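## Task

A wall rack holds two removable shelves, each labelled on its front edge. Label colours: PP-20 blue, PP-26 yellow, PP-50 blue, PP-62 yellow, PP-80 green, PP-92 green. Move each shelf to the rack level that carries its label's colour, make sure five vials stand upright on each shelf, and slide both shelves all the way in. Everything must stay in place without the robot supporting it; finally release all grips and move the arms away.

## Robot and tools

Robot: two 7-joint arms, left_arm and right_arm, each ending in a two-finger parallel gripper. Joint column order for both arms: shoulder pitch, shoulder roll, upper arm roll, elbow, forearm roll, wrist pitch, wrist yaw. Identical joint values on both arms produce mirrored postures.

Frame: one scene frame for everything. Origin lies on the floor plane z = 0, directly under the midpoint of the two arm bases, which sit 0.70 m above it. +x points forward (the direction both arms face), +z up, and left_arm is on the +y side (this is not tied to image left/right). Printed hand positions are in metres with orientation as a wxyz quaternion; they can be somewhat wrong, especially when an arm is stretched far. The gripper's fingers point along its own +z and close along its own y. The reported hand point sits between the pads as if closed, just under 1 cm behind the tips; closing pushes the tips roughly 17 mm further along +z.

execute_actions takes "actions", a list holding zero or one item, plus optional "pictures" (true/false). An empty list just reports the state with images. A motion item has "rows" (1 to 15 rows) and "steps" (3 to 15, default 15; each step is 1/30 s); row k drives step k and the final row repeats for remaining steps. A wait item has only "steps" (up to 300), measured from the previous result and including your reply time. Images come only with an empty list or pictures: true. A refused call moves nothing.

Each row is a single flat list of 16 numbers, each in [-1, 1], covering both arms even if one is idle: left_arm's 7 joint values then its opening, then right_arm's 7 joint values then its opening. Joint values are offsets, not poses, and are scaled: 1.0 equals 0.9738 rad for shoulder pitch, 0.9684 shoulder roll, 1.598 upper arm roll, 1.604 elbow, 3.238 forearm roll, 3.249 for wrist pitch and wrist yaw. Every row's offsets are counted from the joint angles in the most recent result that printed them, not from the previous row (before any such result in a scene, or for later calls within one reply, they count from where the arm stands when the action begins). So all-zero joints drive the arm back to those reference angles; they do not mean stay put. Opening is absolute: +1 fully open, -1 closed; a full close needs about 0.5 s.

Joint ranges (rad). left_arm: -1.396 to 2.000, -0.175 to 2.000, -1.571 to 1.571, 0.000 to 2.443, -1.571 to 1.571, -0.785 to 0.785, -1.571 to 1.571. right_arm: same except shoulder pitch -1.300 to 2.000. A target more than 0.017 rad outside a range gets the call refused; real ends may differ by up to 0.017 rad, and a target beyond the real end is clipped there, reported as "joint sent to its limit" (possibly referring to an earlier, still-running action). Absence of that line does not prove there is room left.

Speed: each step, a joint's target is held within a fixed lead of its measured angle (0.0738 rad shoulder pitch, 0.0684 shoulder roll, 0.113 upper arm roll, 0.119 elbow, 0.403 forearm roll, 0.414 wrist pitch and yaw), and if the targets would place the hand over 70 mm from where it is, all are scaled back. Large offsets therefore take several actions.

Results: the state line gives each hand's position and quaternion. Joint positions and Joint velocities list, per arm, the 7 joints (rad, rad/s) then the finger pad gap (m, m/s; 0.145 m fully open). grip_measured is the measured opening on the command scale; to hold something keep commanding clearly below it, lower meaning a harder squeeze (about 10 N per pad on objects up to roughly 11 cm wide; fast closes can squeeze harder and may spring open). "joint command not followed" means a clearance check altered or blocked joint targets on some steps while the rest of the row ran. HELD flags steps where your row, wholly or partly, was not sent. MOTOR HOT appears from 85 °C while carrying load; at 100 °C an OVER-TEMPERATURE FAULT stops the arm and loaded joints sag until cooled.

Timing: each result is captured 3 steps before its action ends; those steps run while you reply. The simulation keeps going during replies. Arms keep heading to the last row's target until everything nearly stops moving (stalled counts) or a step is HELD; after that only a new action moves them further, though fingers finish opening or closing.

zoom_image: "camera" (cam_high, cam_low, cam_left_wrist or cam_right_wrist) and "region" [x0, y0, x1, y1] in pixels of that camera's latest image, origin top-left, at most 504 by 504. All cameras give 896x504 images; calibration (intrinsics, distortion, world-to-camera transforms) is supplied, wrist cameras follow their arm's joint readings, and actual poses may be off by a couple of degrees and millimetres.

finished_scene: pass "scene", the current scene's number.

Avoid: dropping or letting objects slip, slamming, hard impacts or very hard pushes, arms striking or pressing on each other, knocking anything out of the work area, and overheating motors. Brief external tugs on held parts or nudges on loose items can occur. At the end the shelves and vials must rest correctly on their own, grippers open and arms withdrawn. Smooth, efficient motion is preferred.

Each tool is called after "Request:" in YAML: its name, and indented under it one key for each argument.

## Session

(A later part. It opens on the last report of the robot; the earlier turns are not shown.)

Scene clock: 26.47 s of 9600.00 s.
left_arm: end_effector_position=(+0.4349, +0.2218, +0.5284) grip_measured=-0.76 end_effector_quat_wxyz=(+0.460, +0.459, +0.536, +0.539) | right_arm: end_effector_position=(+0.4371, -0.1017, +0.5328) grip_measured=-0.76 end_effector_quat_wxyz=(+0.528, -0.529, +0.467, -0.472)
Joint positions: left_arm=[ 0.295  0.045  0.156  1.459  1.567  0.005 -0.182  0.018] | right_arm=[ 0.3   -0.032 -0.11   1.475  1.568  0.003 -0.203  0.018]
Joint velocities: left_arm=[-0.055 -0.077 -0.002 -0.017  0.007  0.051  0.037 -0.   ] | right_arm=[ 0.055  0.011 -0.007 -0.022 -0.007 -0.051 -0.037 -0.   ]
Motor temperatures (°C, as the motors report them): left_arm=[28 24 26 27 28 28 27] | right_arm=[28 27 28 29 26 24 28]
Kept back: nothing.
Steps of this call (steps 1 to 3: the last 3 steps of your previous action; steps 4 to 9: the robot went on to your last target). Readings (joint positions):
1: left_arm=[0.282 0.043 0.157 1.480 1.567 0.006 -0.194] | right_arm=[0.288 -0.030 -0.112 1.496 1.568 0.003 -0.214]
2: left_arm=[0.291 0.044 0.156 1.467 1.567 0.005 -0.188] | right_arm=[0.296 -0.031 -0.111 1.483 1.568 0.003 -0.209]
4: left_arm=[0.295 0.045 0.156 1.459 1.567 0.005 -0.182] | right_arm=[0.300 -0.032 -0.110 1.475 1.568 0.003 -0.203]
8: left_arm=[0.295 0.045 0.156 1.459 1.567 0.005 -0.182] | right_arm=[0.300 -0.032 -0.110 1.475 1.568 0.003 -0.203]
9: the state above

Small extra push, release, retreat.

Request:
execute_actions:
  actions:
    - {"rows":[[0.006,0,0,-0.004,0,0,0.003,-1,0.006,0,0,-0.004,0,0,0.003,-1],[0.009,0,0,-0.007,0,0,0.003,-1,0.009,0,0,-0.007,0,0,0.003,-1],[0.012,0,0,-0.01,0,0,0.003,-1,0.012,0,0,-0.01,0,0,0.003,-1]],"steps":7}

Request:
execute_actions:
  actions:
    - {"rows":[[0,0,0,0,0,0,0,-0.9,0,0,0,0,0,0,0,-0.9],[0,0,0,0,0,0,0,-0.8,0,0,0,0,0,0,0,-0.8],[0,0,0,0,0,0,0,-0.75,0,0,0,0,0,0,0,-0.75],[0,0,0,0,0,0,0,-0.72,0,0,0,0,0,0,0,-0.72],[0,0,0,0,0,0,0,-0.66,0,0,0,0,0,0,0,-0.66],[0,0,0,0,0,0,0,-0.3,0,0,0,0,0,0,0,-0.3]],"steps":10}

Request:
execute_actions:
  actions:
    - {"rows":[[-0.01,0,0,0.007,0,0,0,-0.3,-0.01,0,0,0.007,0,0,0,-0.3],[-0.035,0,0,0.025,0,0,0,-0.3,-0.035,0,0,0.025,0,0,0,-0.3],[-0.07,0,0,0.05,0,0,-0.003,-0.3,-0.07,0,0,0.05,0,0,-0.003,-0.3],[-0.11,0,0,0.08,0,0,-0.006,-0.3,-0.11,0,0,0.08,0,0,-0.006,-0.3],[-0.16,0,0,0.115,0,0,-0.009,-0.3,-0.16,0,0,0.115,0,0,-0.009,-0.3],[-0.21,0,0,0.15,0,0,-0.012,-0.3,-0.21,0,0,0.15,0,0,-0.012,-0.3],[-0.26,0,0,0.185,0,0,-0.012,-0.3,-0.26,0,0,0.185,0,0,-0.012,-0.3],[-0.31,0,0,0.215,0,0,-0.012,-0.3,-0.31,0,0,0.215,0,0,-0.012,-0.3],[-0.36,0,0,0.245,0,0,-0.012,-0.3,-0.36,0,0,0.245,0,0,-0.012,-0.3],[-0.41,0,0,0.27,0,0,-0.012,-0.3,-0.41,0,0,0.27,0,0,-0.012,-0.3],[-0.46,0,0,0.295,0,0,-0.012,-0.3,-0.46,0,0,0.295,0,0,-0.012,-0.3],[-0.51,0,0,0.32,0,0,-0.012,-0.3,-0.51,0,0,0.32,0,0,-0.012,-0.3],[-0.55,0,0,0.335,0,0,-0.012,-0.3,-0.55,0,0,0.335,0,0,-0.012,-0.3],[-0.57,0,0,0.345,0,0,-0.012,-0.3,-0.57,0,0,0.345,0,0,-0.012,-0.3],[-0.58,0,0,0.35,0,0,-0.012,-0.3,-0.58,0,0,0.35,0,0,-0.012,-0.3]]}

Request:
execute_actions:
  actions:
    - {"steps":6}
  pictures: true

Request:
zoom_image:
  camera: "cam_high"
  region: [370,210,530,380]

Scene clock: 26.93 s of 9600.00 s.
left_arm: end_effector_position=(+0.4362, +0.2220, +0.5271) grip_measured=-0.76 end_effector_quat_wxyz=(+0.460, +0.458, +0.537, +0.539) | right_arm: end_effector_position=(+0.4389, -0.1016, +0.5316) grip_measured=-0.76 end_effector_quat_wxyz=(+0.527, -0.530, +0.468, -0.472)
Joint positions: left_arm=[ 0.3    0.045  0.156  1.447  1.567  0.004 -0.176  0.018] | right_arm=[ 0.308 -0.032 -0.11   1.462  1.567  0.004 -0.2    0.018]
Joint velocities: left_arm=[ 0.011 -0.055  0.007  0.017  0.022 -0.066 -0.037  0.   ] | right_arm=[ 0.077  0.011 -0.012 -0.012 -0.037 -0.051 -0.081  0.   ]
Motor temperatures (°C, as the motors report them): left_arm=[28 24 26 27 28 28 27] | right_arm=[28 27 28 29 26 24 28]
Steps of this call (steps 1 to 10: the robot went on to your last target; steps 11 to 14: the first 4 steps of this action). Readings (joint positions):
11: left_arm=[0.296 0.045 0.156 1.456 1.567 0.005 -0.181] | right_arm=[0.301 -0.032 -0.110 1.473 1.568 0.004 -0.203]
12: left_arm=[0.299 0.045 0.156 1.452 1.567 0.004 -0.179] | right_arm=[0.304 -0.032 -0.110 1.469 1.568 0.004 -0.200]
14: the state above

Scene clock: 27.27 s of 9600.00 s.
left_arm: end_effector_position=(+0.4362, +0.2219, +0.5271) grip_measured=-0.37 end_effector_quat_wxyz=(+0.460, +0.458, +0.537, +0.539) | right_arm: end_effector_position=(+0.4389, -0.1016, +0.5316) grip_measured=-0.37 end_effector_quat_wxyz=(+0.527, -0.530, +0.467, -0.472)
Joint positions: left_arm=[ 0.3    0.045  0.156  1.447  1.568  0.004 -0.176  0.048] | right_arm=[ 0.308 -0.032 -0.11   1.462  1.567  0.004 -0.2    0.048]
Joint velocities: left_arm=[ 0.055  0.011  0.007 -0.007 -0.037  0.066  0.037  0.329] | right_arm=[-0.055 -0.055 -0.002 -0.002  0.022 -0.007 -0.066  0.329]
Motor temperatures (°C, as the motors report them): left_arm=[28 24 26 27 28 28 27] | right_arm=[28 27 28 29 26 24 28]
Steps of this call (steps 1 to 3: the last 3 steps of your previous action; steps 4 to 10: the first 7 steps of this action, its rows measured from where the robot was after step 3). Readings (joint positions):
3: left_arm=[0.300 0.045 0.156 1.447 1.567 0.004 -0.176] | right_arm=[0.308 -0.032 -0.110 1.462 1.567 0.004 -0.200]
4: left_arm=[0.300 0.045 0.156 1.447 1.568 0.004 -0.176] | right_arm=[0.308 -0.032 -0.110 1.462 1.567 0.004 -0.200]
5: left_arm=[0.300 0.045 0.156 1.447 1.568 0.004 -0.176] | right_arm=[0.308 -0.032 -0.110 1.462 1.567 0.004 -0.200]
7: left_arm=[0.300 0.045 0.156 1.447 1.568 0.004 -0.176] | right_arm=[0.308 -0.032 -0.110 1.462 1.567 0.004 -0.200]
10: the state above

Scene clock: 27.77 s of 9600.00 s.
left_arm: end_effector_position=(+0.3291, +0.2125, +0.5200) grip_measured=-0.30 end_effector_quat_wxyz=(+0.437, +0.489, +0.521, +0.546) | right_arm: end_effector_position=(+0.3314, -0.1085, +0.5239) grip_measured=-0.30 end_effector_quat_wxyz=(+0.531, -0.521, +0.490, -0.455)
Joint positions: left_arm=[-0.197  0.045  0.156  1.951  1.568  0.004 -0.213  0.053] | right_arm=[-0.188 -0.032 -0.11   1.967  1.567  0.004 -0.236  0.053]
Joint velocities: left_arm=[-1.396  0.033 -0.007  0.974 -0.007 -0.022  0.022 -0.   ] | right_arm=[-1.418  0.011 -0.002  0.974 -0.007  0.022  0.095 -0.   ]
Motor temperatures (°C, as the motors report them): left_arm=[28 24 26 27 28 28 27] | right_arm=[28 27 28 29 26 24 28]
Steps of this call (steps 1 to 3: the last 3 steps of your previous action; steps 4 to 15: the first 12 steps of this action, its rows measured from where the robot was after step 3). Readings (joint positions):
3: left_arm=[0.300 0.045 0.156 1.447 1.568 0.004 -0.176] | right_arm=[0.308 -0.032 -0.110 1.462 1.567 0.004 -0.200]
4: left_arm=[0.296 0.045 0.156 1.452 1.568 0.004 -0.176] | right_arm=[0.304 -0.032 -0.110 1.467 1.567 0.004 -0.200]
5: left_arm=[0.276 0.045 0.156 1.478 1.568 0.004 -0.176] | right_arm=[0.286 -0.032 -0.110 1.493 1.567 0.004 -0.200]
7: left_arm=[0.196 0.045 0.156 1.568 1.568 0.004 -0.183] | right_arm=[0.207 -0.032 -0.110 1.585 1.567 0.004 -0.206]
11: left_arm=[-0.003 0.045 0.156 1.784 1.568 0.004 -0.209] | right_arm=[0.005 -0.032 -0.110 1.799 1.567 0.004 -0.232]
15: the state above

Scene clock: 27.97 s of 9600.00 s.
left_arm: end_effector_position=(+0.3153, +0.2106, +0.5189) grip_measured=-0.30 end_effector_quat_wxyz=(+0.433, +0.495, +0.521, +0.544) | right_arm: end_effector_position=(+0.3175, -0.1098, +0.5222) grip_measured=-0.30 end_effector_quat_wxyz=(+0.528, -0.522, +0.496, -0.451)
Joint positions: left_arm=[-0.264  0.045  0.156  2.006  1.568  0.004 -0.213  0.053] | right_arm=[-0.256 -0.032 -0.11   2.022  1.567  0.004 -0.237  0.053]
Joint velocities: left_arm=[ 0.077 -0.011 -0.017 -0.007  0.037 -0.007  0.081 -0.   ] | right_arm=[-0.033 -0.055 -0.017 -0.007  0.022  0.007  0.007 -0.   ]
Motor temperatures (°C, as the motors report them): left_arm=[28 24 26 27 28 28 27] | right_arm=[28 27 28 29 26 24 28]
Kept back: nothing.
Steps of this call (steps 1 to 3: the last 3 steps of your previous action; steps 4 to 6: the robot went on to your last target). Readings (joint positions):
1: left_arm=[-0.242 0.045 0.156 1.980 1.568 0.004 -0.213] | right_arm=[-0.233 -0.032 -0.110 1.996 1.567 0.004 -0.236]
2: left_arm=[-0.266 0.045 0.156 1.995 1.568 0.004 -0.213] | right_arm=[-0.258 -0.032 -0.110 2.010 1.567 0.004 -0.237]
4: left_arm=[-0.268 0.045 0.156 2.004 1.568 0.004 -0.213] | right_arm=[-0.260 -0.032 -0.110 2.020 1.567 0.004 -0.237]
6: the state above
camera_calibration (this result's frames):
cam_left_wrist: T_world_to_cam=[[-0.30113, -0.126015, 0.94522, -0.372526], [-0.0321916, -0.989322, -0.14215, 0.304154], [0.95304, -0.0732337, 0.293857, -0.381122], [0, 0, 0, 1]] pos_world=[0.260837, 0.226051, 0.50735]
cam_right_wrist: T_world_to_cam=[[0.294741, 0.105391, -0.949748, 0.415777], [-0.262188, 0.964675, 0.0256808, 0.188177], [0.918904, 0.241443, 0.311962, -0.376161], [0, 0, 0, 1]] pos_world=[0.272447, -0.134527, 0.507398]

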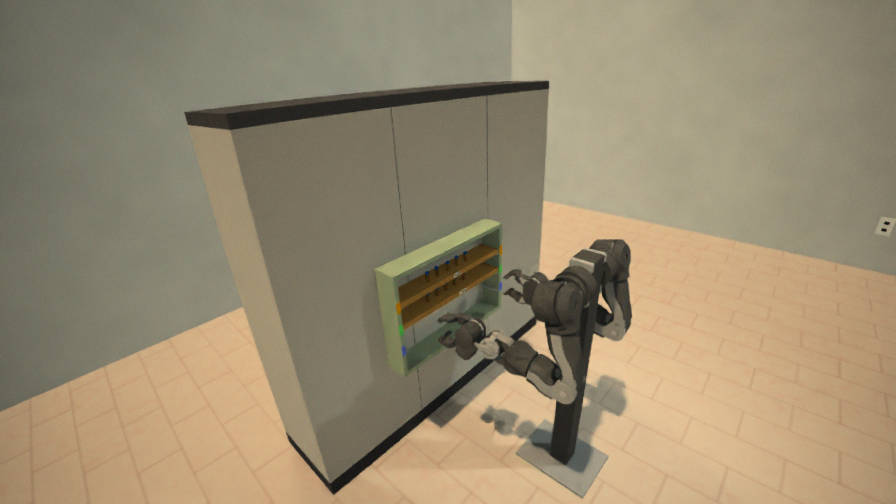

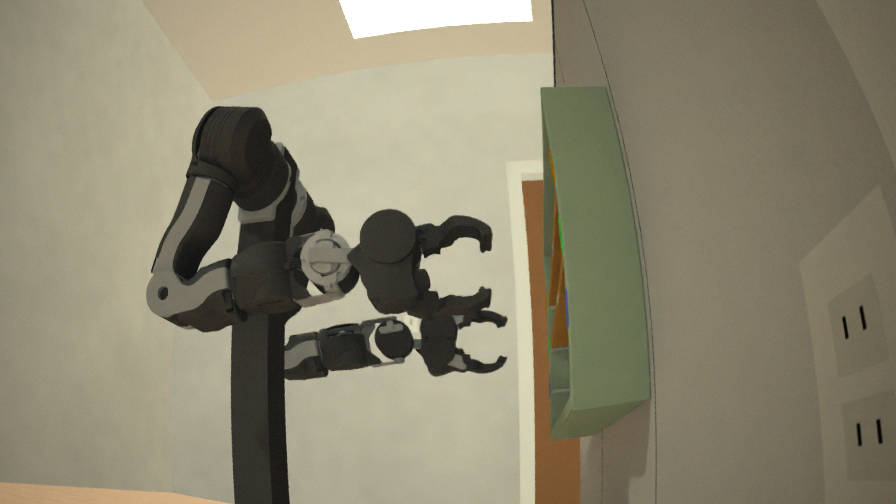

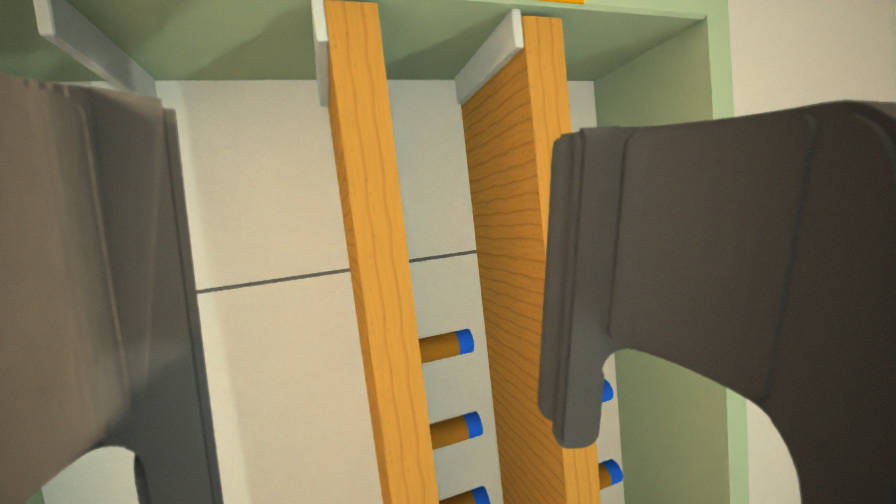

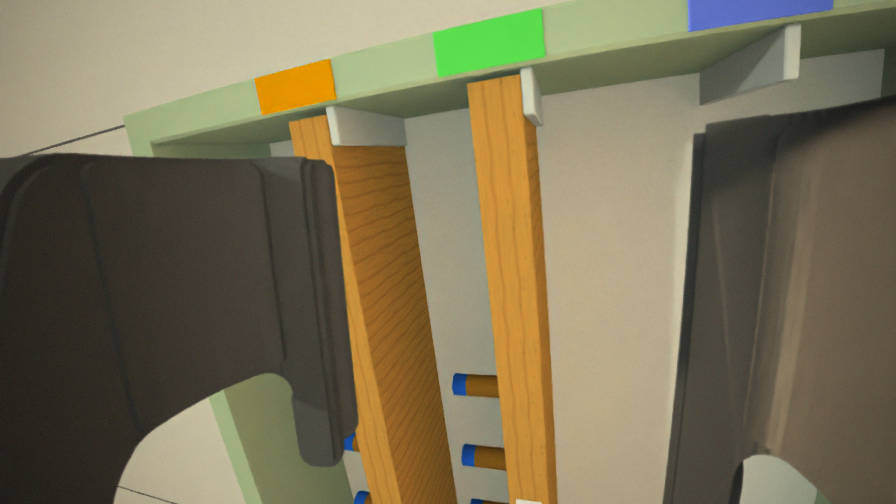

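Region (370, 210, 530, 380) of cam_high's 896x504 image, scaled by 2.965, with more detail than that image has; it fills the left 474 columns of this view, and the rest is white.

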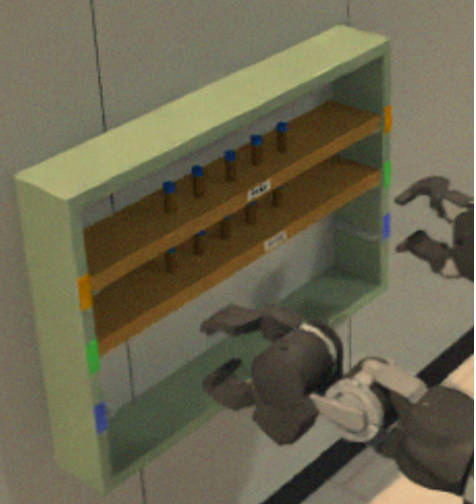

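Request:
finished_scene:
  scene: 2

The scene is finished: the task was done.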